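# Move the C battery from desk to low shelf top

## Task

Pick up the C battery from the desk and set it on the top surface of the low shelf, then open the hand and move the robot away from it. The battery must stay there on its own, not held or propped by the robot. The robot must not tip over or finish leaning.

## Robot and tools

Robot: a wheeled cart carrying a head camera and two arms, left_arm and right_arm. The cart is 0.53 m wide and spans x = -0.35 to 0.07 m in the base frame. Each arm swings about a vertical pan axis at x = -0.060, y = +0.155 (left) or -0.155 m (right). The shoulder is 0.03 m outward from that axis and 0.89 m high. Link lengths: upper arm 0.116, forearm 0.135, hand 0.162 m. A fixed-jaw tip reaches roughly 0.44 m from its pan axis at most, and can go no lower than 0.55 m above the floor. The base drives straight or turns in place; it cannot move sideways. Loose objects may occasionally get nudged by something outside the robot.

Frames: the base frame sits on the floor between the drive wheels, x forward, y left, z up. The reported left_hand and right_hand are positions in this frame of each fixed-jaw tip; a held object sits beside that tip, on the swinging-jaw side. Hand axes: z runs out along the fingers, y goes from the swinging jaw toward the fixed jaw. The odometry frame is the base frame as it was when the scene began. base_odometry counts wheel rotation only, so wheel slip shows up as movement; heading is positive to the left, -3.142 to 3.142. Hand positions can be off by a few centimetres, differently per arm.

execute_actions: argument actions is a list holding one action or nothing (empty list = just report state and images). An action may contain base, joints, or both; these start together. base takes one command only: {"translate_m": d}, a relative drive of d metres from the current position, forward positive, -1.4 to 1.4; or {"rotate_rad": d}, a relative turn in place, counter-clockwise (left) positive, -3.2 to 3.2. A base command is measured from where the base was in the most recent state report. joints is a dictionary of absolute joint targets in radians, keyed by name (head_pan_rad, head_tilt_rad, and for each arm prefix left_arm_ or right_arm_: shoulder_pan_rad, shoulder_lift_rad, elbow_flex_rad, wrist_flex_rad, wrist_roll_rad, gripper_rad). Ranges (done-tolerance): head_pan -3.2..3.2 (±0.02, 0 forward, positive left); head_tilt -0.76..1.45 (±0.02, 0 level, positive down); shoulder_pan -1.919..1.919 (±0.02); shoulder_lift -1.745..1.745 (±0.1); elbow_flex -1.69..1.58 (±0.07); wrist_flex -1.658..1.658 (±0.03); wrist_roll -2.743..2.841 (±0.02); gripper 0..1.919 (±0.03). An action runs at most 15 s. Joints or base not named may still push toward an earlier target without its showing in status. Unknown keys or out-of-range numbers reject the whole call, nothing moves. cameras: list of head_camera, left_wrist_camera, right_wrist_camera or all; omitted/null/all gives every camera, [] none. Images are taken at the end of the call, in the order on the pictures line. If a call reports a stop, later motion calls in the same reply are skipped.

wait: seconds (0 to 10); commands nothing and returns state and images. zoom_image: camera and region [x0, y0, x1, y1] in pixels of that camera's latest full image (top-left origin, at most 504x504). finished_scene: scene number; ends the scene for good after the last command has been held and reports success.

Joint geometry. Pan: at 0, left_arm points left and right_arm points right; positive rotates clockwise seen from above; forward is +1.571 (left) and -1.571 (right). Bend: with lift, elbow and wrist flex all 0, the upper arm leans 0.24 rad outward from vertical and forearm and fingers are horizontal; positive bends downward. Lift+elbow+wrist sum is the fingers' angle below horizontal; 1.571 means pointing straight down, which requires the forearm no more than 0.08 rad above horizontal. Roll: -1.522 closes jaws across the arm's plane with fixed jaw on the left looking outward; 1.619 puts it on the right; 0.049 closes within the plane, fixed jaw below (level fingers) or toward the pan axis (fingers down). Gripper opening at the tips: 0 -> 0.003 m, 0.3 -> 0.026, 0.6 -> 0.049, 1 -> 0.076, 1.919 -> 0.106. The hand body protrudes about 0.08 m above level fingers when the fixed jaw is left, below when right, so over furniture use fixed jaw left.

Gripping: commanding below the contact angle squeezes; strongest about 0.2 rad below contact, lower gains nothing and may trip the jaw motor. A holding jaw reads off_target; done means empty or nearly no squeeze.

Result lines: base_status and joint_status give how each motion of the last accepted action ended. done (base) = wheels turned the commanded amount, slip included. off_target = settled away from target, possibly still pushing (empty free arm never shows this, so it signals load sag, obstruction or a tripped motor). time_out = target dropped, holding in place. "joint command not followed" (with a cause line) means a self-collision check held back that arm's targets, though its gripper still moves; named joints show not_followed and may be retried each action until valid. Empty calls never show this line. on_its_own reports uncommanded motion. contact_stop never occurs. To end a blocked joint's push, command its current reading.

Sag: loaded joints settle off target in gravity's direction; offset the next target by that amount upward. Overload: a joint stuck over ~0.30 rad from target for ~2 s trips to 20 % torque, unreported; the sim runs while you deliberate. Reset: once the reading is steady, command 0.2 rad from it, opposite the tripping target (or 0.04 past the range end; jaws: the end). Payload: about 0.4 kg per hand at full reach, 0.7 kg within 0.28 m of the pan axis. Long holding heats shoulder_lift motors: MOTOR HOT from 55 °C; at 70 °C an OVER-TEMPERATURE FAULT stops the arm, joints may sag, and keys report limit_stop_at_motor_heat; resend targets afterward.

Stowing: left_arm pan -1.75, lift 0.05, elbow 1.35, wrist_flex -1.55, roll -1.52; right_arm identical with pan 1.75. Stow in two steps (wrist_flex and roll first, then the rest) to avoid wedging on the cart; when leaving stow, do not move the wrist first. A stowed turn in place needs 0.44 m free radius around the base origin. Turning or reversing right by the desk can hook the cart's rear and tip the robot.

Avoid: pulling or pushing hard (pulls on things ahead tip the robot most easily), arms hitting or pressing each other, dropping or slamming the battery, and ending with the robot tilted or touching the battery.

Cameras (644x476): head fy 581.8, cx 322.2, cy 236.8; left wrist fy 305.0, cx 322.7, cy 235.0 (wide, strong distortion); right wrist fy 463.5, cx 321.2, cy 239.5.

Each tool is called after "Request:" as name([rows], argument=value, ...), one row to a line, values as JSON.

## Session

Request:
execute_actions(actions=[])

Scene clock: 0.00 s.
base_odometry: x=+0.000 y=+0.000 heading=+0.000 (m, m, rad; odometry frame)
base_status: not commanded
joint_positions: head_pan_rad=-0.006 head_tilt_rad=-0.023 left_arm_shoulder_pan_rad=-1.771 left_arm_shoulder_lift_rad=+0.053 left_arm_elbow_flex_rad=+1.353 left_arm_wrist_flex_rad=-1.471 left_arm_wrist_roll_rad=-1.498 left_arm_gripper_rad=+1.920 right_arm_shoulder_pan_rad=+1.745 right_arm_shoulder_lift_rad=+0.049 right_arm_elbow_flex_rad=+1.360 right_arm_wrist_flex_rad=-1.552 right_arm_wrist_roll_rad=-1.541 right_arm_gripper_rad=+1.920
joint_status: not commanded
left_hand: x=-0.3053 y=+0.0973 z=+0.8828 quat_wxyz=(-0.064, -0.679, -0.077, +0.727) (m; base frame)
right_hand: x=-0.3072 y=-0.1194 z=+0.8957 quat_wxyz=(-0.059, +0.651, -0.063, -0.754) (m; base frame)
pictures: head_camera, left_wrist_camera, right_wrist_camera
Images, in order (width x height): head_camera 644x476, left_wrist_camera 644x476, right_wrist_camera 644x476.

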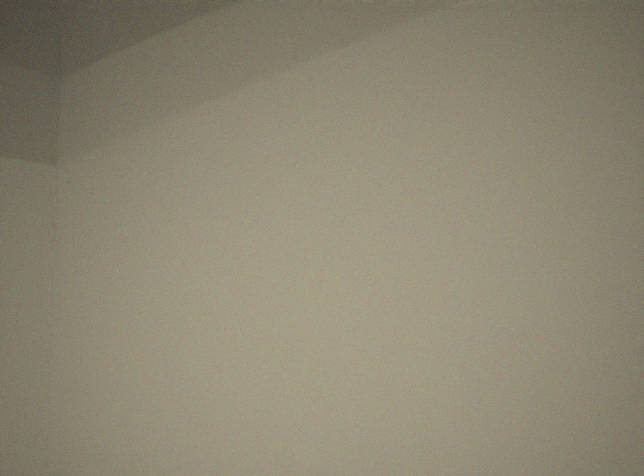

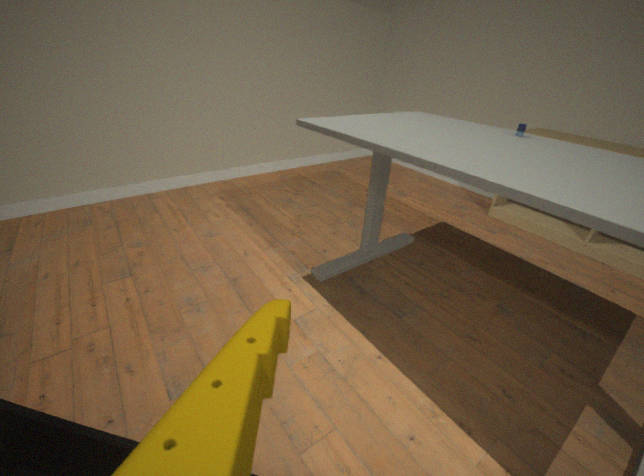

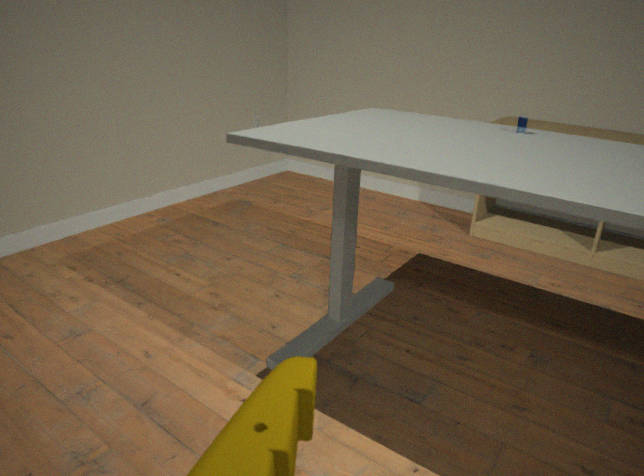

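Request:
execute_actions([
  {"joints":{"head_pan_rad":2.7,"head_tilt_rad":0.5}},
], cameras=["head_camera"])

Request:
execute_actions([
  {"joints":{"head_pan_rad":1.9,"head_tilt_rad":0.5}},
], cameras=["head_camera"])

Scene clock: 5.77 s.
base_odometry: x=+0.000 y=+0.000 heading=+0.000 (m, m, rad; odometry frame)
base_status: not commanded
joint_positions: head_pan_rad=+2.690 head_tilt_rad=+0.494 left_arm_shoulder_pan_rad=-1.771 left_arm_shoulder_lift_rad=+0.053 left_arm_elbow_flex_rad=+1.353 left_arm_wrist_flex_rad=-1.471 left_arm_wrist_roll_rad=-1.498 left_arm_gripper_rad=+1.920 right_arm_shoulder_pan_rad=+1.745 right_arm_shoulder_lift_rad=+0.049 right_arm_elbow_flex_rad=+1.360 right_arm_wrist_flex_rad=-1.552 right_arm_wrist_roll_rad=-1.541 right_arm_gripper_rad=+1.920
joint_status: all done
left_hand: x=-0.3053 y=+0.0973 z=+0.8828 quat_wxyz=(-0.064, -0.679, -0.077, +0.727) (m; base frame)
right_hand: x=-0.3072 y=-0.1194 z=+0.8957 quat_wxyz=(-0.059, +0.651, -0.063, -0.754) (m; base frame)
pictures: head_camera
Images, in order (width x height): head_camera 644x476.

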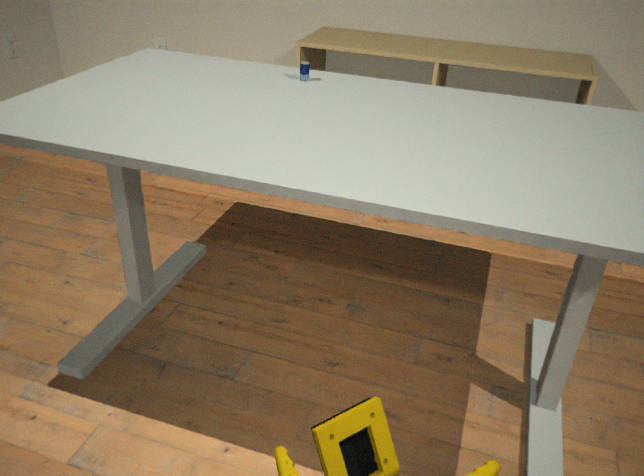

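Scene clock: 7.10 s.
base_odometry: x=+0.000 y=+0.000 heading=+0.000 (m, m, rad; odometry frame)
base_status: not commanded
joint_positions: head_pan_rad=+1.910 head_tilt_rad=+0.494 left_arm_shoulder_pan_rad=-1.771 left_arm_shoulder_lift_rad=+0.053 left_arm_elbow_flex_rad=+1.353 left_arm_wrist_flex_rad=-1.471 left_arm_wrist_roll_rad=-1.498 left_arm_gripper_rad=+1.920 right_arm_shoulder_pan_rad=+1.745 right_arm_shoulder_lift_rad=+0.049 right_arm_elbow_flex_rad=+1.360 right_arm_wrist_flex_rad=-1.552 right_arm_wrist_roll_rad=-1.541 right_arm_gripper_rad=+1.920
joint_status: all done
left_hand: x=-0.3053 y=+0.0973 z=+0.8828 quat_wxyz=(-0.064, -0.679, -0.077, +0.727) (m; base frame)
right_hand: x=-0.3072 y=-0.1194 z=+0.8957 quat_wxyz=(-0.059, +0.651, -0.063, -0.754) (m; base frame)
pictures: head_camera
Images, in order (width x height): head_camera 644x476.

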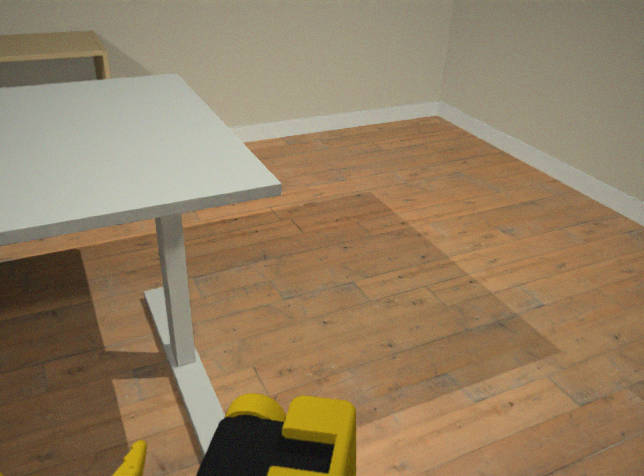

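Request:
execute_actions([
  {"base":{"rotate_rad":1.3},"joints":{"head_pan_rad":0.3,"head_tilt_rad":0.7}},
], cameras=["head_camera"])

Request:
execute_actions([
  {"base":{"translate_m":1.0},"joints":{"head_pan_rad":1.2,"head_tilt_rad":0.5}},
], cameras=["head_camera"])

Request:
execute_actions([
  {"base":{"rotate_rad":1.02},"joints":{"head_pan_rad":0.4,"head_tilt_rad":0.5}},
], cameras=["head_camera"])

Scene clock: 38.47 s.
base_odometry: x=-0.001 y=+0.000 heading=+1.299 (m, m, rad; odometry frame)
base_status: done
joint_positions: head_pan_rad=+0.310 head_tilt_rad=+0.694 left_arm_shoulder_pan_rad=-1.771 left_arm_shoulder_lift_rad=+0.053 left_arm_elbow_flex_rad=+1.353 left_arm_wrist_flex_rad=-1.471 left_arm_wrist_roll_rad=-1.498 left_arm_gripper_rad=+1.920 right_arm_shoulder_pan_rad=+1.745 right_arm_shoulder_lift_rad=+0.049 right_arm_elbow_flex_rad=+1.360 right_arm_wrist_flex_rad=-1.552 right_arm_wrist_roll_rad=-1.541 right_arm_gripper_rad=+1.920
joint_status: all done
left_hand: x=-0.3053 y=+0.0973 z=+0.8828 quat_wxyz=(-0.064, -0.679, -0.077, +0.727) (m; base frame)
right_hand: x=-0.3072 y=-0.1194 z=+0.8957 quat_wxyz=(-0.059, +0.651, -0.063, -0.754) (m; base frame)
pictures: head_camera
Images, in order (width x height): head_camera 644x476.

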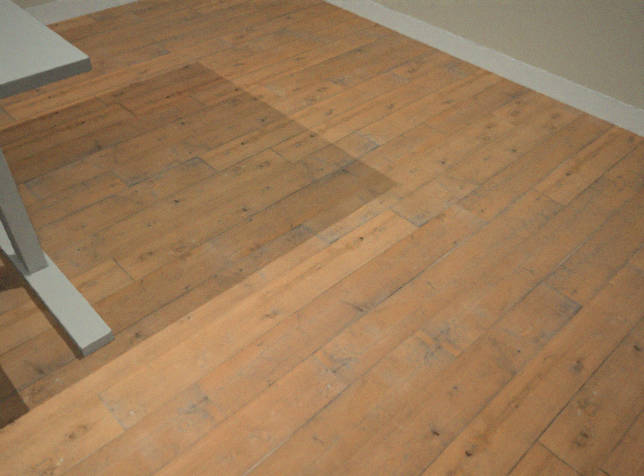

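Scene clock: 44.30 s.
base_odometry: x=+0.267 y=+0.964 heading=+1.298 (m, m, rad; odometry frame)
base_status: done
joint_positions: head_pan_rad=+1.190 head_tilt_rad=+0.514 left_arm_shoulder_pan_rad=-1.771 left_arm_shoulder_lift_rad=+0.053 left_arm_elbow_flex_rad=+1.353 left_arm_wrist_flex_rad=-1.471 left_arm_wrist_roll_rad=-1.498 left_arm_gripper_rad=+1.920 right_arm_shoulder_pan_rad=+1.745 right_arm_shoulder_lift_rad=+0.049 right_arm_elbow_flex_rad=+1.360 right_arm_wrist_flex_rad=-1.552 right_arm_wrist_roll_rad=-1.541 right_arm_gripper_rad=+1.920
joint_status: all done
left_hand: x=-0.3053 y=+0.0973 z=+0.8828 quat_wxyz=(-0.064, -0.679, -0.077, +0.727) (m; base frame)
right_hand: x=-0.3072 y=-0.1194 z=+0.8957 quat_wxyz=(-0.059, +0.651, -0.063, -0.754) (m; base frame)
pictures: head_camera
Images, in order (width x height): head_camera 644x476.

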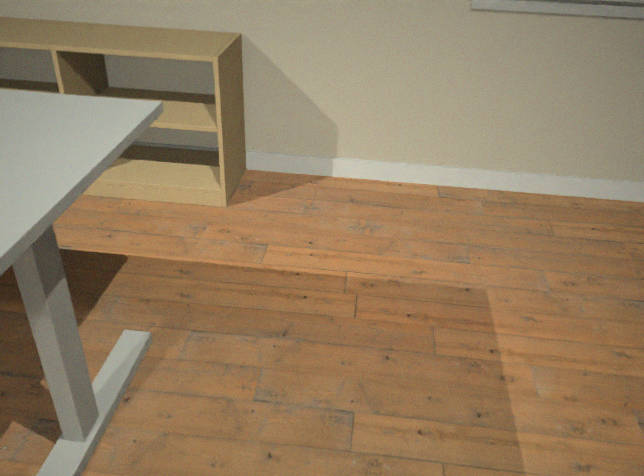

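Scene clock: 46.27 s.
base_odometry: x=+0.267 y=+0.963 heading=+2.318 (m, m, rad; odometry frame)
base_status: done
joint_positions: head_pan_rad=+0.410 head_tilt_rad=+0.514 left_arm_shoulder_pan_rad=-1.771 left_arm_shoulder_lift_rad=+0.053 left_arm_elbow_flex_rad=+1.353 left_arm_wrist_flex_rad=-1.471 left_arm_wrist_roll_rad=-1.498 left_arm_gripper_rad=+1.920 right_arm_shoulder_pan_rad=+1.745 right_arm_shoulder_lift_rad=+0.049 right_arm_elbow_flex_rad=+1.360 right_arm_wrist_flex_rad=-1.552 right_arm_wrist_roll_rad=-1.541 right_arm_gripper_rad=+1.920
joint_status: all done
left_hand: x=-0.3053 y=+0.0973 z=+0.8828 quat_wxyz=(-0.064, -0.679, -0.077, +0.727) (m; base frame)
right_hand: x=-0.3072 y=-0.1194 z=+0.8957 quat_wxyz=(-0.059, +0.651, -0.063, -0.754) (m; base frame)
pictures: head_camera
Images, in order (width x height): head_camera 644x476.

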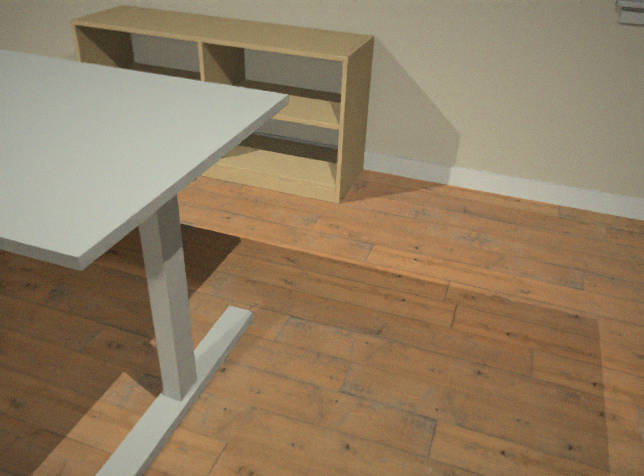

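Request:
execute_actions([
  {"base":{"translate_m":1.4},"joints":{"head_pan_rad":1.3,"head_tilt_rad":0.6}},
], cameras=["head_camera"])

Scene clock: 66.90 s.
base_odometry: x=-0.685 y=+1.990 heading=+2.316 (m, m, rad; odometry frame)
base_status: done
joint_positions: head_pan_rad=+1.290 head_tilt_rad=+0.594 left_arm_shoulder_pan_rad=-1.771 left_arm_shoulder_lift_rad=+0.053 left_arm_elbow_flex_rad=+1.353 left_arm_wrist_flex_rad=-1.471 left_arm_wrist_roll_rad=-1.498 left_arm_gripper_rad=+1.920 right_arm_shoulder_pan_rad=+1.745 right_arm_shoulder_lift_rad=+0.049 right_arm_elbow_flex_rad=+1.360 right_arm_wrist_flex_rad=-1.552 right_arm_wrist_roll_rad=-1.541 right_arm_gripper_rad=+1.920
joint_status: all done
left_hand: x=-0.3053 y=+0.0973 z=+0.8828 quat_wxyz=(-0.064, -0.679, -0.077, +0.727) (m; base frame)
right_hand: x=-0.3072 y=-0.1194 z=+0.8957 quat_wxyz=(-0.059, +0.651, -0.063, -0.754) (m; base frame)
pictures: head_camera
Images, in order (width x height): head_camera 644x476.

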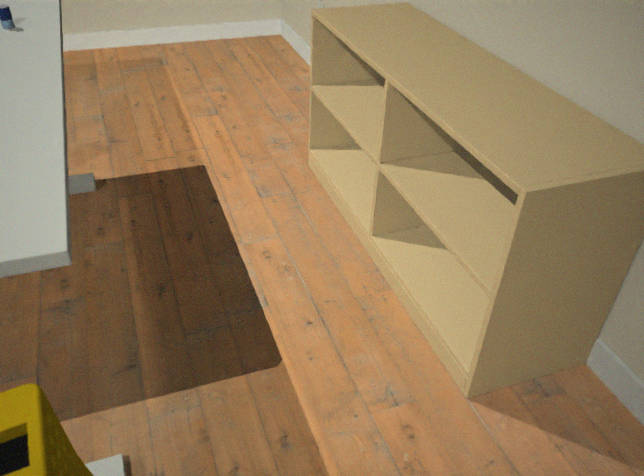

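Request:
execute_actions([
  {"base":{"translate_m":0.18}},
], cameras=[])

Request:
execute_actions([
  {"base":{"rotate_rad":1.63},"joints":{"head_pan_rad":0.0,"head_tilt_rad":0.65}},
], cameras=["head_camera"])

Scene clock: 88.00 s.
base_odometry: x=-0.807 y=+2.123 heading=+2.314 (m, m, rad; odometry frame)
base_status: done
joint_positions: head_pan_rad=+1.290 head_tilt_rad=+0.594 left_arm_shoulder_pan_rad=-1.771 left_arm_shoulder_lift_rad=+0.053 left_arm_elbow_flex_rad=+1.353 left_arm_wrist_flex_rad=-1.471 left_arm_wrist_roll_rad=-1.498 left_arm_gripper_rad=+1.920 right_arm_shoulder_pan_rad=+1.745 right_arm_shoulder_lift_rad=+0.049 right_arm_elbow_flex_rad=+1.360 right_arm_wrist_flex_rad=-1.552 right_arm_wrist_roll_rad=-1.541 right_arm_gripper_rad=+1.920
joint_status: not commanded
left_hand: x=-0.3053 y=+0.0973 z=+0.8828 quat_wxyz=(-0.064, -0.679, -0.077, +0.727) (m; base frame)
right_hand: x=-0.3072 y=-0.1194 z=+0.8957 quat_wxyz=(-0.059, +0.651, -0.063, -0.754) (m; base frame)
pictures: none
No camera images: the call's "cameras" was empty. Leave "cameras" out to get every camera's image.

Scene clock: 90.73 s.
base_odometry: x=-0.806 y=+2.122 heading=-2.340 (m, m, rad; odometry frame)
base_status: done
joint_positions: head_pan_rad=+0.010 head_tilt_rad=+0.644 left_arm_shoulder_pan_rad=-1.771 left_arm_shoulder_lift_rad=+0.053 left_arm_elbow_flex_rad=+1.353 left_arm_wrist_flex_rad=-1.471 left_arm_wrist_roll_rad=-1.498 left_arm_gripper_rad=+1.920 right_arm_shoulder_pan_rad=+1.745 right_arm_shoulder_lift_rad=+0.049 right_arm_elbow_flex_rad=+1.360 right_arm_wrist_flex_rad=-1.552 right_arm_wrist_roll_rad=-1.541 right_arm_gripper_rad=+1.920
joint_status: all done
left_hand: x=-0.3053 y=+0.0973 z=+0.8828 quat_wxyz=(-0.064, -0.679, -0.077, +0.727) (m; base frame)
right_hand: x=-0.3072 y=-0.1194 z=+0.8957 quat_wxyz=(-0.059, +0.651, -0.063, -0.754) (m; base frame)
pictures: head_camera
Images, in order (width x height): head_camera 644x476.

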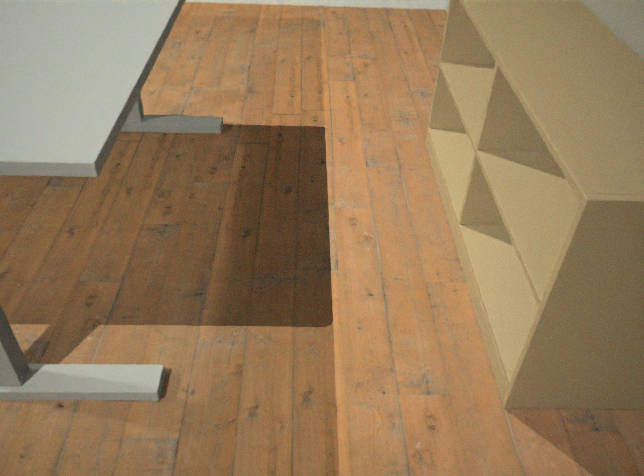

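Request:
execute_actions([
  {"base":{"translate_m":0.75},"joints":{"head_pan_rad":0.45,"head_tilt_rad":0.75,"left_arm_shoulder_pan_rad":0,"left_arm_shoulder_lift_rad":0.1,"left_arm_elbow_flex_rad":0.2}},
], cameras=["head_camera"])

Scene clock: 112.13 s.
base_odometry: x=-1.328 y=+1.583 heading=-2.341 (m, m, rad; odometry frame)
base_status: done
joint_positions: head_pan_rad=+0.440 head_tilt_rad=+0.745 left_arm_shoulder_pan_rad=-0.007 left_arm_shoulder_lift_rad=+0.109 left_arm_elbow_flex_rad=+0.236 left_arm_wrist_flex_rad=-1.471 left_arm_wrist_roll_rad=-1.498 left_arm_gripper_rad=+1.920 right_arm_shoulder_pan_rad=+1.745 right_arm_shoulder_lift_rad=+0.049 right_arm_elbow_flex_rad=+1.360 right_arm_wrist_flex_rad=-1.552 right_arm_wrist_roll_rad=-1.541 right_arm_gripper_rad=+1.920
joint_status: all done
left_hand: x=-0.0697 y=+0.4237 z=+1.1068 quat_wxyz=(+0.695, -0.159, +0.154, +0.684) (m; base frame)
right_hand: x=-0.3072 y=-0.1194 z=+0.8957 quat_wxyz=(-0.059, +0.651, -0.063, -0.754) (m; base frame)
pictures: head_camera
Images, in order (width x height): head_camera 644x476.

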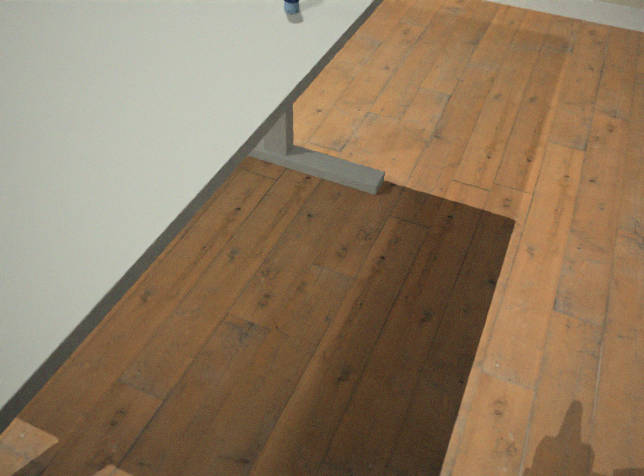

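Request:
execute_actions([
  {"base":{"rotate_rad":0.055},"joints":{"left_arm_wrist_flex_rad":0.9}},
], cameras=[])

Request:
execute_actions([
  {"base":{"translate_m":0.7},"joints":{"head_pan_rad":1.1,"head_tilt_rad":0.8}},
])

Scene clock: 123.50 s.
base_odometry: x=-1.328 y=+1.583 heading=-2.285 (m, m, rad; odometry frame)
base_status: done
joint_positions: head_pan_rad=+0.440 head_tilt_rad=+0.745 left_arm_shoulder_pan_rad=-0.007 left_arm_shoulder_lift_rad=+0.112 left_arm_elbow_flex_rad=+0.236 left_arm_wrist_flex_rad=+0.892 left_arm_wrist_roll_rad=-1.498 left_arm_gripper_rad=+1.920 right_arm_shoulder_pan_rad=+1.745 right_arm_shoulder_lift_rad=+0.049 right_arm_elbow_flex_rad=+1.360 right_arm_wrist_flex_rad=-1.552 right_arm_wrist_roll_rad=-1.541 right_arm_gripper_rad=+1.920
joint_status: all done
left_hand: x=-0.0695 y=+0.4061 z=+0.8096 quat_wxyz=(+0.117, -0.708, +0.686, +0.115) (m; base frame)
right_hand: x=-0.3072 y=-0.1194 z=+0.8957 quat_wxyz=(-0.059, +0.651, -0.063, -0.754) (m; base frame)
pictures: none
No camera images: the call's "cameras" was empty. Leave "cameras" out to get every camera's image.

Scene clock: 127.77 s.
base_odometry: x=-1.785 y=+1.053 heading=-2.284 (m, m, rad; odometry frame)
base_status: done
joint_positions: head_pan_rad=+1.090 head_tilt_rad=+0.795 left_arm_shoulder_pan_rad=-0.007 left_arm_shoulder_lift_rad=+0.112 left_arm_elbow_flex_rad=+0.234 left_arm_wrist_flex_rad=+0.892 left_arm_wrist_roll_rad=-1.498 left_arm_gripper_rad=+1.920 right_arm_shoulder_pan_rad=+1.745 right_arm_shoulder_lift_rad=+0.049 right_arm_elbow_flex_rad=+1.360 right_arm_wrist_flex_rad=-1.552 right_arm_wrist_roll_rad=-1.541 right_arm_gripper_rad=+1.920
joint_status: all done
left_hand: x=-0.0696 y=+0.4064 z=+0.8099 quat_wxyz=(+0.118, -0.708, +0.686, +0.116) (m; base frame)
right_hand: x=-0.3072 y=-0.1194 z=+0.8957 quat_wxyz=(-0.059, +0.651, -0.063, -0.754) (m; base frame)
pictures: head_camera, left_wrist_camera, right_wrist_camera
Images, in order (width x height): head_camera 644x476, left_wrist_camera 644x476, right_wrist_camera 644x476.

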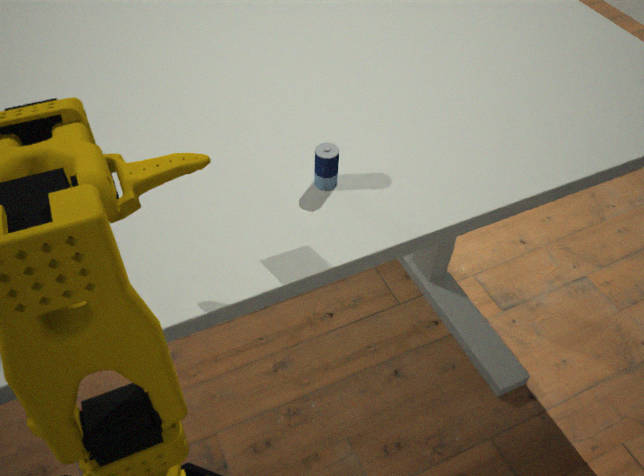

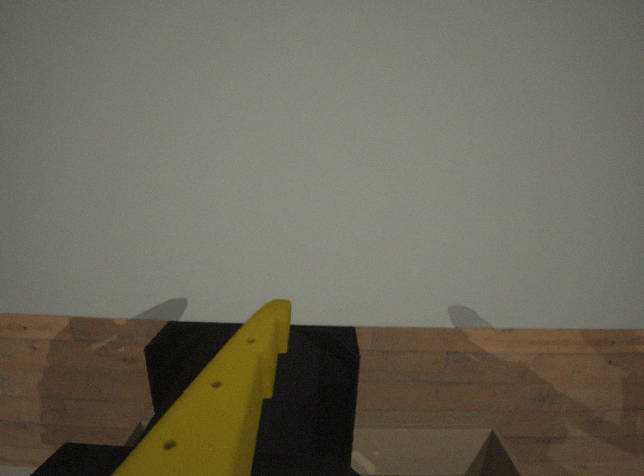

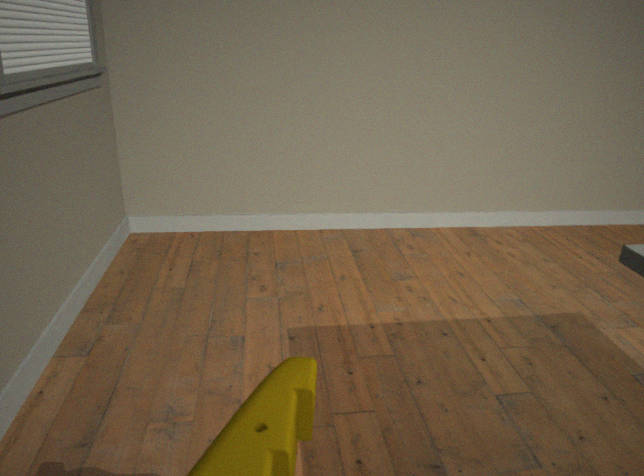

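Request:
execute_actions([
  {"base":{"translate_m":0.17},"joints":{"head_pan_rad":1.35,"head_tilt_rad":0.85}},
], cameras=["head_camera","left_wrist_camera"])

Scene clock: 135.90 s.
base_odometry: x=-1.897 y=+0.924 heading=-2.284 (m, m, rad; odometry frame)
base_status: done
joint_positions: head_pan_rad=+1.340 head_tilt_rad=+0.845 left_arm_shoulder_pan_rad=-0.007 left_arm_shoulder_lift_rad=+0.112 left_arm_elbow_flex_rad=+0.234 left_arm_wrist_flex_rad=+0.892 left_arm_wrist_roll_rad=-1.498 left_arm_gripper_rad=+1.920 right_arm_shoulder_pan_rad=+1.745 right_arm_shoulder_lift_rad=+0.049 right_arm_elbow_flex_rad=+1.360 right_arm_wrist_flex_rad=-1.552 right_arm_wrist_roll_rad=-1.541 right_arm_gripper_rad=+1.920
joint_status: all done
left_hand: x=-0.0696 y=+0.4064 z=+0.8099 quat_wxyz=(+0.118, -0.708, +0.686, +0.116) (m; base frame)
right_hand: x=-0.3072 y=-0.1194 z=+0.8957 quat_wxyz=(-0.059, +0.651, -0.063, -0.754) (m; base frame)
pictures: head_camera, left_wrist_camera
Images, in order (width x height): head_camera 644x476, left_wrist_camera 644x476.

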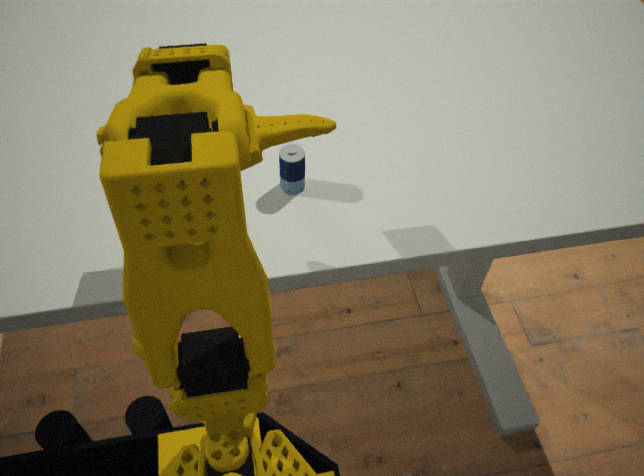

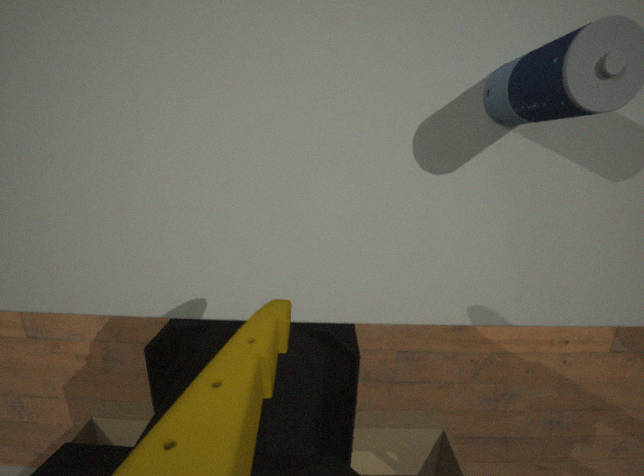

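Request:
execute_actions([
  {"base":{"translate_m":0.075},"joints":{"left_arm_shoulder_lift_rad":0.62,"left_arm_elbow_flex_rad":-0.6,"left_arm_wrist_flex_rad":1.15,"left_arm_gripper_rad":1.2}},
], cameras=["head_camera","left_wrist_camera"])

Scene clock: 152.93 s.
base_odometry: x=-1.946 y=+0.868 heading=-2.285 (m, m, rad; odometry frame)
base_status: done
joint_positions: head_pan_rad=+1.340 head_tilt_rad=+0.845 left_arm_shoulder_pan_rad=-0.007 left_arm_shoulder_lift_rad=+0.637 left_arm_elbow_flex_rad=-0.562 left_arm_wrist_flex_rad=+1.143 left_arm_wrist_roll_rad=-1.498 left_arm_gripper_rad=+1.211 right_arm_shoulder_pan_rad=+1.745 right_arm_shoulder_lift_rad=+0.049 right_arm_elbow_flex_rad=+1.360 right_arm_wrist_flex_rad=-1.552 right_arm_wrist_roll_rad=-1.541 right_arm_gripper_rad=+1.920
joint_status: all done
left_hand: x=-0.0700 y=+0.4647 z=+0.8121 quat_wxyz=(+0.125, -0.707, +0.685, +0.123) (m; base frame)
right_hand: x=-0.3072 y=-0.1194 z=+0.8957 quat_wxyz=(-0.059, +0.651, -0.063, -0.754) (m; base frame)
pictures: head_camera, left_wrist_camera
Images, in order (width x height): head_camera 644x476, left_wrist_camera 644x476.

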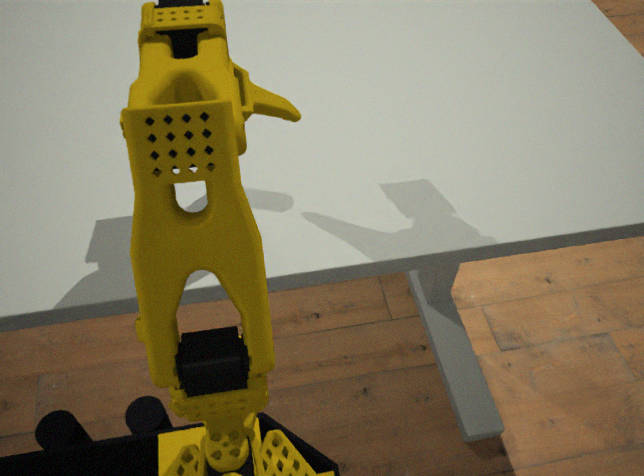

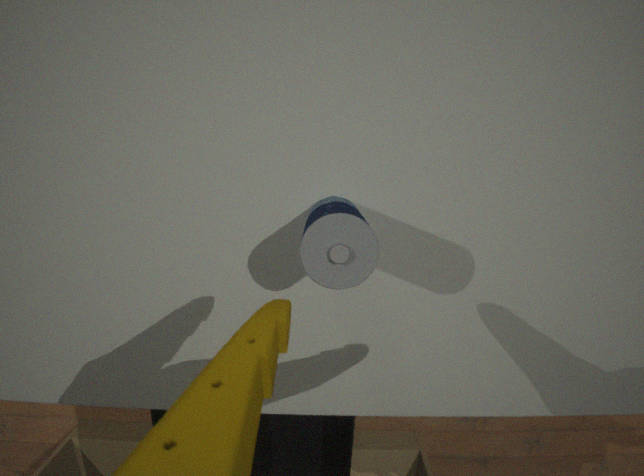

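Request:
execute_actions([
  {"joints":{"left_arm_shoulder_pan_rad":-0.05,"left_arm_gripper_rad":0.9}},
], cameras=["left_wrist_camera"])

Request:
execute_actions([
  {"joints":{"left_arm_shoulder_lift_rad":0.86,"left_arm_elbow_flex_rad":-0.66,"left_arm_wrist_flex_rad":0.97}},
], cameras=["head_camera","left_wrist_camera"])

Scene clock: 162.27 s.
base_odometry: x=-1.946 y=+0.868 heading=-2.285 (m, m, rad; odometry frame)
base_status: not commanded
joint_positions: head_pan_rad=+1.340 head_tilt_rad=+0.845 left_arm_shoulder_pan_rad=-0.040 left_arm_shoulder_lift_rad=+0.637 left_arm_elbow_flex_rad=-0.562 left_arm_wrist_flex_rad=+1.143 left_arm_wrist_roll_rad=-1.498 left_arm_gripper_rad=+0.912 right_arm_shoulder_pan_rad=+1.745 right_arm_shoulder_lift_rad=+0.049 right_arm_elbow_flex_rad=+1.360 right_arm_wrist_flex_rad=-1.552 right_arm_wrist_roll_rad=-1.541 right_arm_gripper_rad=+1.920
joint_status: all done
left_hand: x=-0.0799 y=+0.4642 z=+0.8121 quat_wxyz=(+0.123, -0.718, +0.674, +0.125) (m; base frame)
right_hand: x=-0.3072 y=-0.1194 z=+0.8957 quat_wxyz=(-0.059, +0.651, -0.063, -0.754) (m; base frame)
pictures: left_wrist_camera
Images, in order (width x height): left_wrist_camera 644x476.

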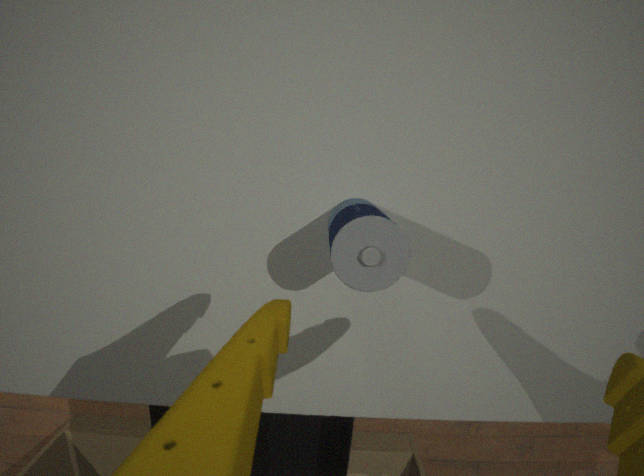

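Scene clock: 163.13 s.
base_odometry: x=-1.946 y=+0.868 heading=-2.285 (m, m, rad; odometry frame)
base_status: not commanded
joint_positions: head_pan_rad=+1.340 head_tilt_rad=+0.845 left_arm_shoulder_pan_rad=-0.040 left_arm_shoulder_lift_rad=+0.879 left_arm_elbow_flex_rad=-0.625 left_arm_wrist_flex_rad=+0.982 left_arm_wrist_roll_rad=-1.498 left_arm_gripper_rad=+0.911 right_arm_shoulder_pan_rad=+1.745 right_arm_shoulder_lift_rad=+0.049 right_arm_elbow_flex_rad=+1.360 right_arm_wrist_flex_rad=-1.552 right_arm_wrist_roll_rad=-1.541 right_arm_gripper_rad=+1.920
joint_status: all done
left_hand: x=-0.0803 y=+0.4735 z=+0.7635 quat_wxyz=(+0.117, -0.719, +0.675, +0.118) (m; base frame)
right_hand: x=-0.3072 y=-0.1194 z=+0.8957 quat_wxyz=(-0.059, +0.651, -0.063, -0.754) (m; base frame)
pictures: head_camera, left_wrist_camera
Images, in order (width x height): head_camera 644x476, left_wrist_camera 644x476.

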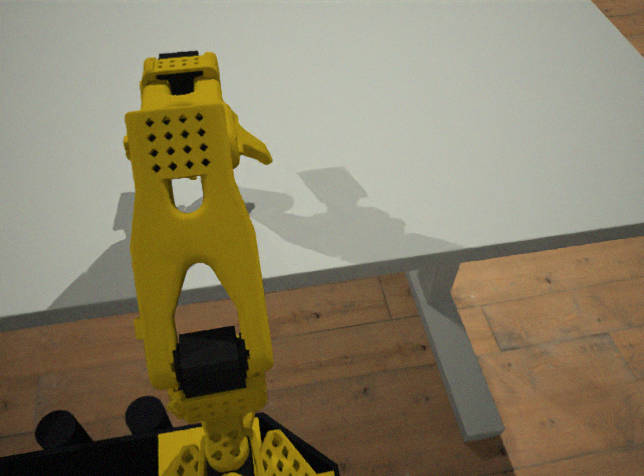

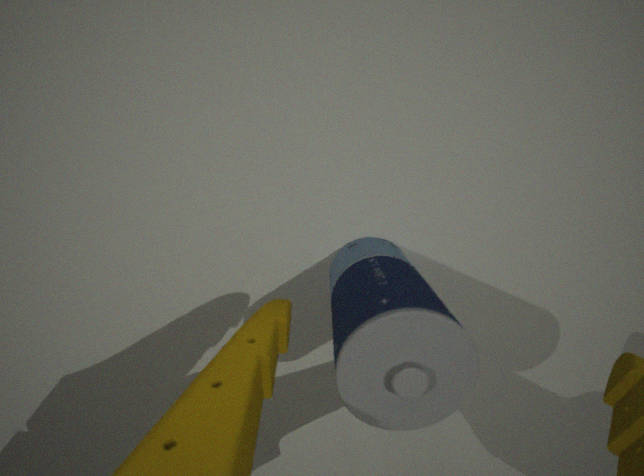

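Request:
execute_actions([
  {"joints":{"left_arm_shoulder_pan_rad":-0.005,"left_arm_gripper_rad":0.5}},
], cameras=["left_wrist_camera"])

Request:
execute_actions([
  {"joints":{"left_arm_gripper_rad":0.12}},
], cameras=["left_wrist_camera"])

Request:
execute_actions([
  {"joints":{"left_arm_shoulder_lift_rad":0.4,"left_arm_elbow_flex_rad":-0.4,"left_arm_wrist_flex_rad":1.17}},
], cameras=["head_camera","left_wrist_camera"])

Scene clock: 171.03 s.
base_odometry: x=-1.946 y=+0.868 heading=-2.285 (m, m, rad; odometry frame)
base_status: not commanded
joint_positions: head_pan_rad=+1.340 head_tilt_rad=+0.845 left_arm_shoulder_pan_rad=-0.015 left_arm_shoulder_lift_rad=+0.879 left_arm_elbow_flex_rad=-0.625 left_arm_wrist_flex_rad=+0.982 left_arm_wrist_roll_rad=-1.498 left_arm_gripper_rad=+0.512 right_arm_shoulder_pan_rad=+1.745 right_arm_shoulder_lift_rad=+0.049 right_arm_elbow_flex_rad=+1.360 right_arm_wrist_flex_rad=-1.552 right_arm_wrist_roll_rad=-1.541 right_arm_gripper_rad=+1.920
joint_status: all done
left_hand: x=-0.0725 y=+0.4739 z=+0.7635 quat_wxyz=(+0.118, -0.711, +0.683, +0.117) (m; base frame)
right_hand: x=-0.3072 y=-0.1194 z=+0.8957 quat_wxyz=(-0.059, +0.651, -0.063, -0.754) (m; base frame)
pictures: left_wrist_camera
Images, in order (width x height): left_wrist_camera 644x476.

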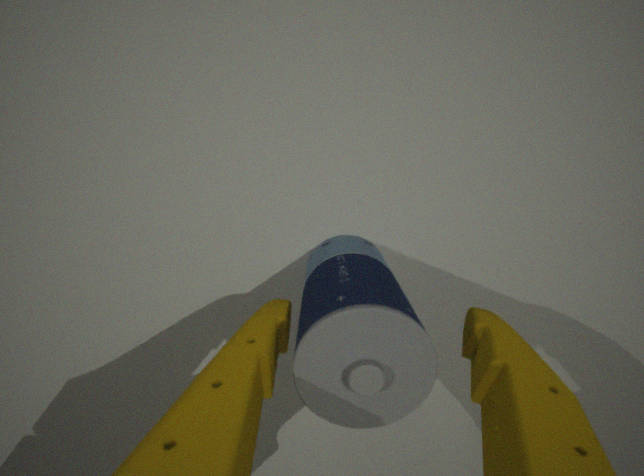

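Scene clock: 171.77 s.
base_odometry: x=-1.946 y=+0.868 heading=-2.285 (m, m, rad; odometry frame)
base_status: not commanded
joint_positions: head_pan_rad=+1.340 head_tilt_rad=+0.845 left_arm_shoulder_pan_rad=-0.013 left_arm_shoulder_lift_rad=+0.879 left_arm_elbow_flex_rad=-0.625 left_arm_wrist_flex_rad=+0.982 left_arm_wrist_roll_rad=-1.498 left_arm_gripper_rad=+0.313 right_arm_shoulder_pan_rad=+1.745 right_arm_shoulder_lift_rad=+0.049 right_arm_elbow_flex_rad=+1.360 right_arm_wrist_flex_rad=-1.552 right_arm_wrist_roll_rad=-1.541 right_arm_gripper_rad=+1.920
joint_status: left_arm_gripper_rad off_target (ended at +0.313, target +0.120)
left_hand: x=-0.0720 y=+0.4739 z=+0.7635 quat_wxyz=(+0.118, -0.710, +0.684, +0.117) (m; base frame)
right_hand: x=-0.3072 y=-0.1194 z=+0.8957 quat_wxyz=(-0.059, +0.651, -0.063, -0.754) (m; base frame)
pictures: left_wrist_camera
Images, in order (width x height): left_wrist_camera 644x476.

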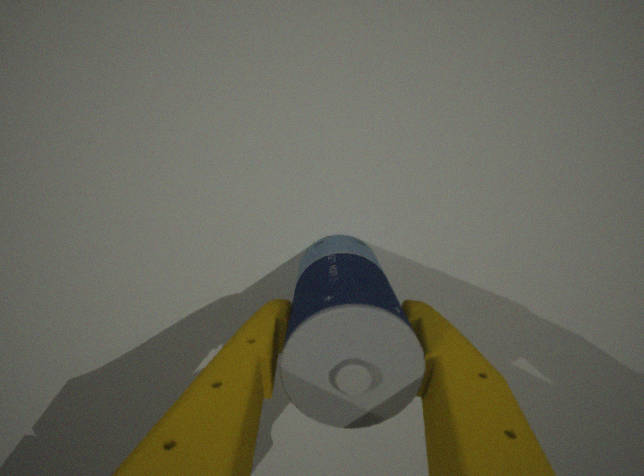

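Scene clock: 172.83 s.
base_odometry: x=-1.946 y=+0.868 heading=-2.285 (m, m, rad; odometry frame)
base_status: not commanded
joint_positions: head_pan_rad=+1.340 head_tilt_rad=+0.845 left_arm_shoulder_pan_rad=-0.013 left_arm_shoulder_lift_rad=+0.462 left_arm_elbow_flex_rad=-0.396 left_arm_wrist_flex_rad=+1.165 left_arm_wrist_roll_rad=-1.498 left_arm_gripper_rad=+0.313 right_arm_shoulder_pan_rad=+1.745 right_arm_shoulder_lift_rad=+0.049 right_arm_elbow_flex_rad=+1.360 right_arm_wrist_flex_rad=-1.552 right_arm_wrist_roll_rad=-1.541 right_arm_gripper_rad=+1.920
joint_status: all done
left_hand: x=-0.0717 y=+0.4486 z=+0.8271 quat_wxyz=(+0.120, -0.710, +0.684, +0.119) (m; base frame)
right_hand: x=-0.3072 y=-0.1194 z=+0.8957 quat_wxyz=(-0.059, +0.651, -0.063, -0.754) (m; base frame)
pictures: head_camera, left_wrist_camera
Images, in order (width x height): head_camera 644x476, left_wrist_camera 644x476.

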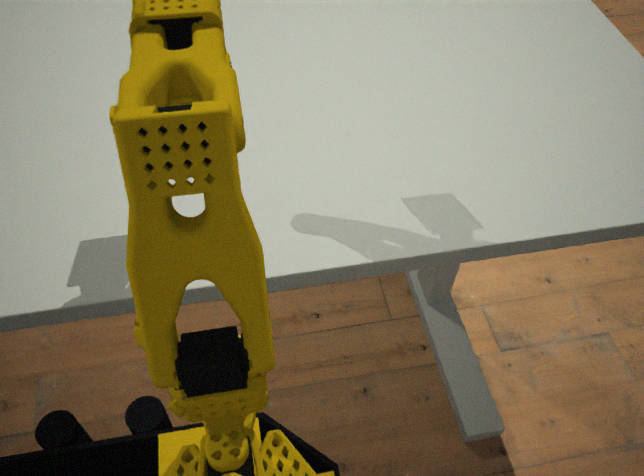

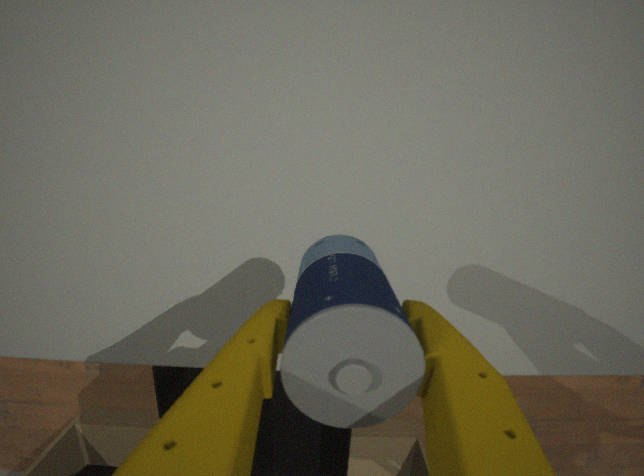

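Request:
execute_actions([
  {"base":{"translate_m":-1.4},"joints":{"left_arm_shoulder_pan_rad":1.57,"head_pan_rad":-0.5,"head_tilt_rad":0.7}},
], cameras=["head_camera"])

Request:
execute_actions([
  {"base":{"rotate_rad":-0.9},"joints":{"head_pan_rad":0.1,"head_tilt_rad":0.75}},
], cameras=["head_camera"])

Scene clock: 197.17 s.
base_odometry: x=-1.027 y=+1.924 heading=-2.287 (m, m, rad; odometry frame)
base_status: done
joint_positions: head_pan_rad=-0.490 head_tilt_rad=+0.714 left_arm_shoulder_pan_rad=+1.560 left_arm_shoulder_lift_rad=+0.462 left_arm_elbow_flex_rad=-0.396 left_arm_wrist_flex_rad=+1.165 left_arm_wrist_roll_rad=-1.498 left_arm_gripper_rad=+0.313 right_arm_shoulder_pan_rad=+1.745 right_arm_shoulder_lift_rad=+0.049 right_arm_elbow_flex_rad=+1.360 right_arm_wrist_flex_rad=-1.552 right_arm_wrist_roll_rad=-1.541 right_arm_gripper_rad=+1.920
joint_status: all done
left_hand: x=+0.2337 y=+0.1658 z=+0.8271 quat_wxyz=(+0.169, -0.017, +0.985, -0.001) (m; base frame)
right_hand: x=-0.3072 y=-0.1194 z=+0.8957 quat_wxyz=(-0.059, +0.651, -0.063, -0.754) (m; base frame)
pictures: head_camera
Images, in order (width x height): head_camera 644x476.

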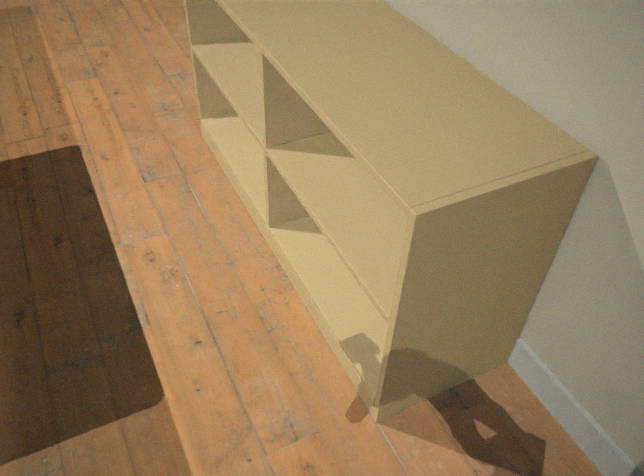

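Scene clock: 199.00 s.
base_odometry: x=-1.027 y=+1.925 heading=+3.097 (m, m, rad; odometry frame)
base_status: done
joint_positions: head_pan_rad=+0.090 head_tilt_rad=+0.745 left_arm_shoulder_pan_rad=+1.562 left_arm_shoulder_lift_rad=+0.462 left_arm_elbow_flex_rad=-0.396 left_arm_wrist_flex_rad=+1.165 left_arm_wrist_roll_rad=-1.498 left_arm_gripper_rad=+0.313 right_arm_shoulder_pan_rad=+1.745 right_arm_shoulder_lift_rad=+0.049 right_arm_elbow_flex_rad=+1.360 right_arm_wrist_flex_rad=-1.552 right_arm_wrist_roll_rad=-1.541 right_arm_gripper_rad=+1.920
joint_status: all done
left_hand: x=+0.2337 y=+0.1653 z=+0.8271 quat_wxyz=(+0.169, -0.016, +0.985, -0.001) (m; base frame)
right_hand: x=-0.3072 y=-0.1194 z=+0.8957 quat_wxyz=(-0.059, +0.651, -0.063, -0.754) (m; base frame)
pictures: head_camera
Images, in order (width x height): head_camera 644x476.

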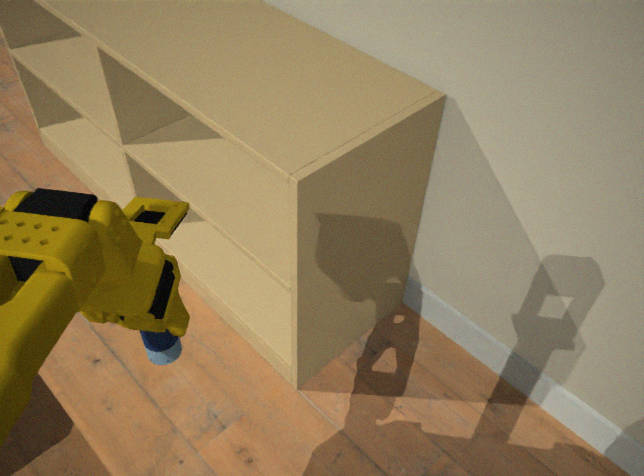

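Request:
execute_actions([
  {"base":{"translate_m":0.52},"joints":{"head_pan_rad":0.1,"head_tilt_rad":1.1}},
], cameras=["head_camera","left_wrist_camera"])

Scene clock: 210.57 s.
base_odometry: x=-1.547 y=+1.949 heading=+3.096 (m, m, rad; odometry frame)
base_status: done
joint_positions: head_pan_rad=+0.090 head_tilt_rad=+1.095 left_arm_shoulder_pan_rad=+1.562 left_arm_shoulder_lift_rad=+0.462 left_arm_elbow_flex_rad=-0.396 left_arm_wrist_flex_rad=+1.166 left_arm_wrist_roll_rad=-1.498 left_arm_gripper_rad=+0.313 right_arm_shoulder_pan_rad=+1.745 right_arm_shoulder_lift_rad=+0.049 right_arm_elbow_flex_rad=+1.360 right_arm_wrist_flex_rad=-1.552 right_arm_wrist_roll_rad=-1.541 right_arm_gripper_rad=+1.920
joint_status: all done
left_hand: x=+0.2334 y=+0.1653 z=+0.8270 quat_wxyz=(+0.168, -0.016, +0.986, -0.001) (m; base frame)
right_hand: x=-0.3072 y=-0.1194 z=+0.8957 quat_wxyz=(-0.059, +0.651, -0.063, -0.754) (m; base frame)
pictures: head_camera, left_wrist_camera
Images, in order (width x height): head_camera 644x476, left_wrist_camera 644x476.

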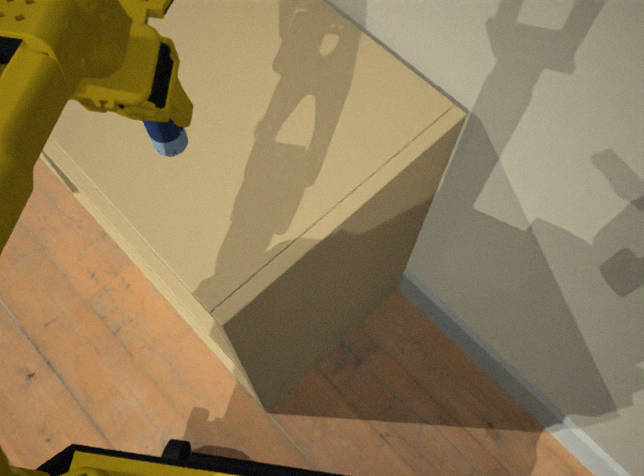

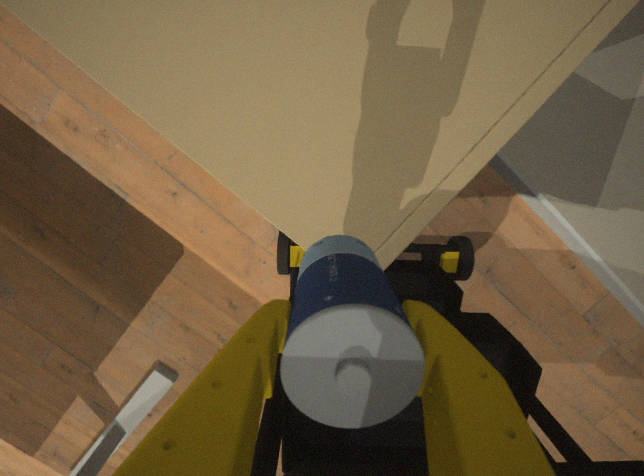

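Request:
execute_actions([
  {"base":{"translate_m":0.07},"joints":{"left_arm_shoulder_pan_rad":1.62,"left_arm_shoulder_lift_rad":1.27,"left_arm_elbow_flex_rad":-0.58,"left_arm_wrist_flex_rad":0.48}},
], cameras=["head_camera","left_wrist_camera"])

Scene clock: 220.90 s.
base_odometry: x=-1.616 y=+1.952 heading=+3.096 (m, m, rad; odometry frame)
base_status: done
joint_positions: head_pan_rad=+0.090 head_tilt_rad=+1.095 left_arm_shoulder_pan_rad=+1.610 left_arm_shoulder_lift_rad=+1.295 left_arm_elbow_flex_rad=-0.543 left_arm_wrist_flex_rad=+0.494 left_arm_wrist_roll_rad=-1.498 left_arm_gripper_rad=+0.313 right_arm_shoulder_pan_rad=+1.745 right_arm_shoulder_lift_rad=+0.049 right_arm_elbow_flex_rad=+1.360 right_arm_wrist_flex_rad=-1.552 right_arm_wrist_roll_rad=-1.541 right_arm_gripper_rad=+1.920
joint_status: all done
left_hand: x=+0.2393 y=+0.1511 z=+0.6571 quat_wxyz=(+0.162, +0.007, +0.987, -0.005) (m; base frame)
right_hand: x=-0.3072 y=-0.1194 z=+0.8957 quat_wxyz=(-0.059, +0.651, -0.063, -0.754) (m; base frame)
pictures: head_camera, left_wrist_camera
Images, in order (width x height): head_camera 644x476, left_wrist_camera 644x476.

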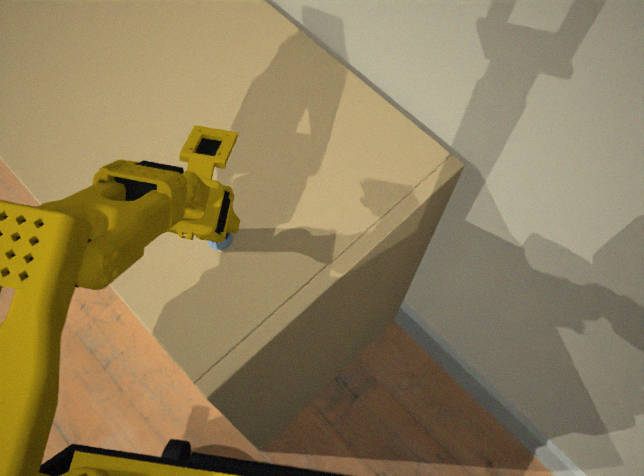

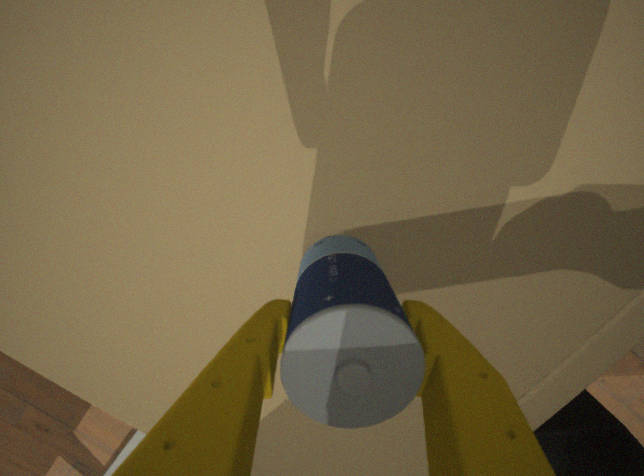

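Request:
zoom_image(camera="head_camera", region=[160, 170, 320, 290])

Region (160, 170, 320, 290) of head_camera's 644x476 image, scaled by 3.150; it fills the top 378 rows of this view, and the rest is white.

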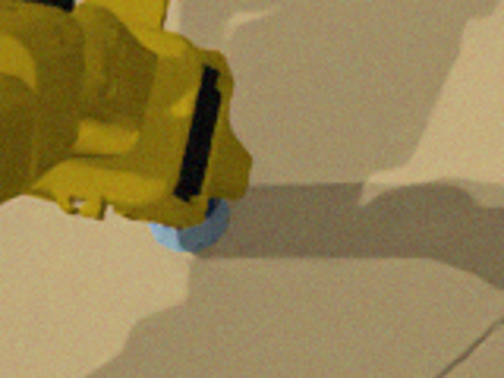

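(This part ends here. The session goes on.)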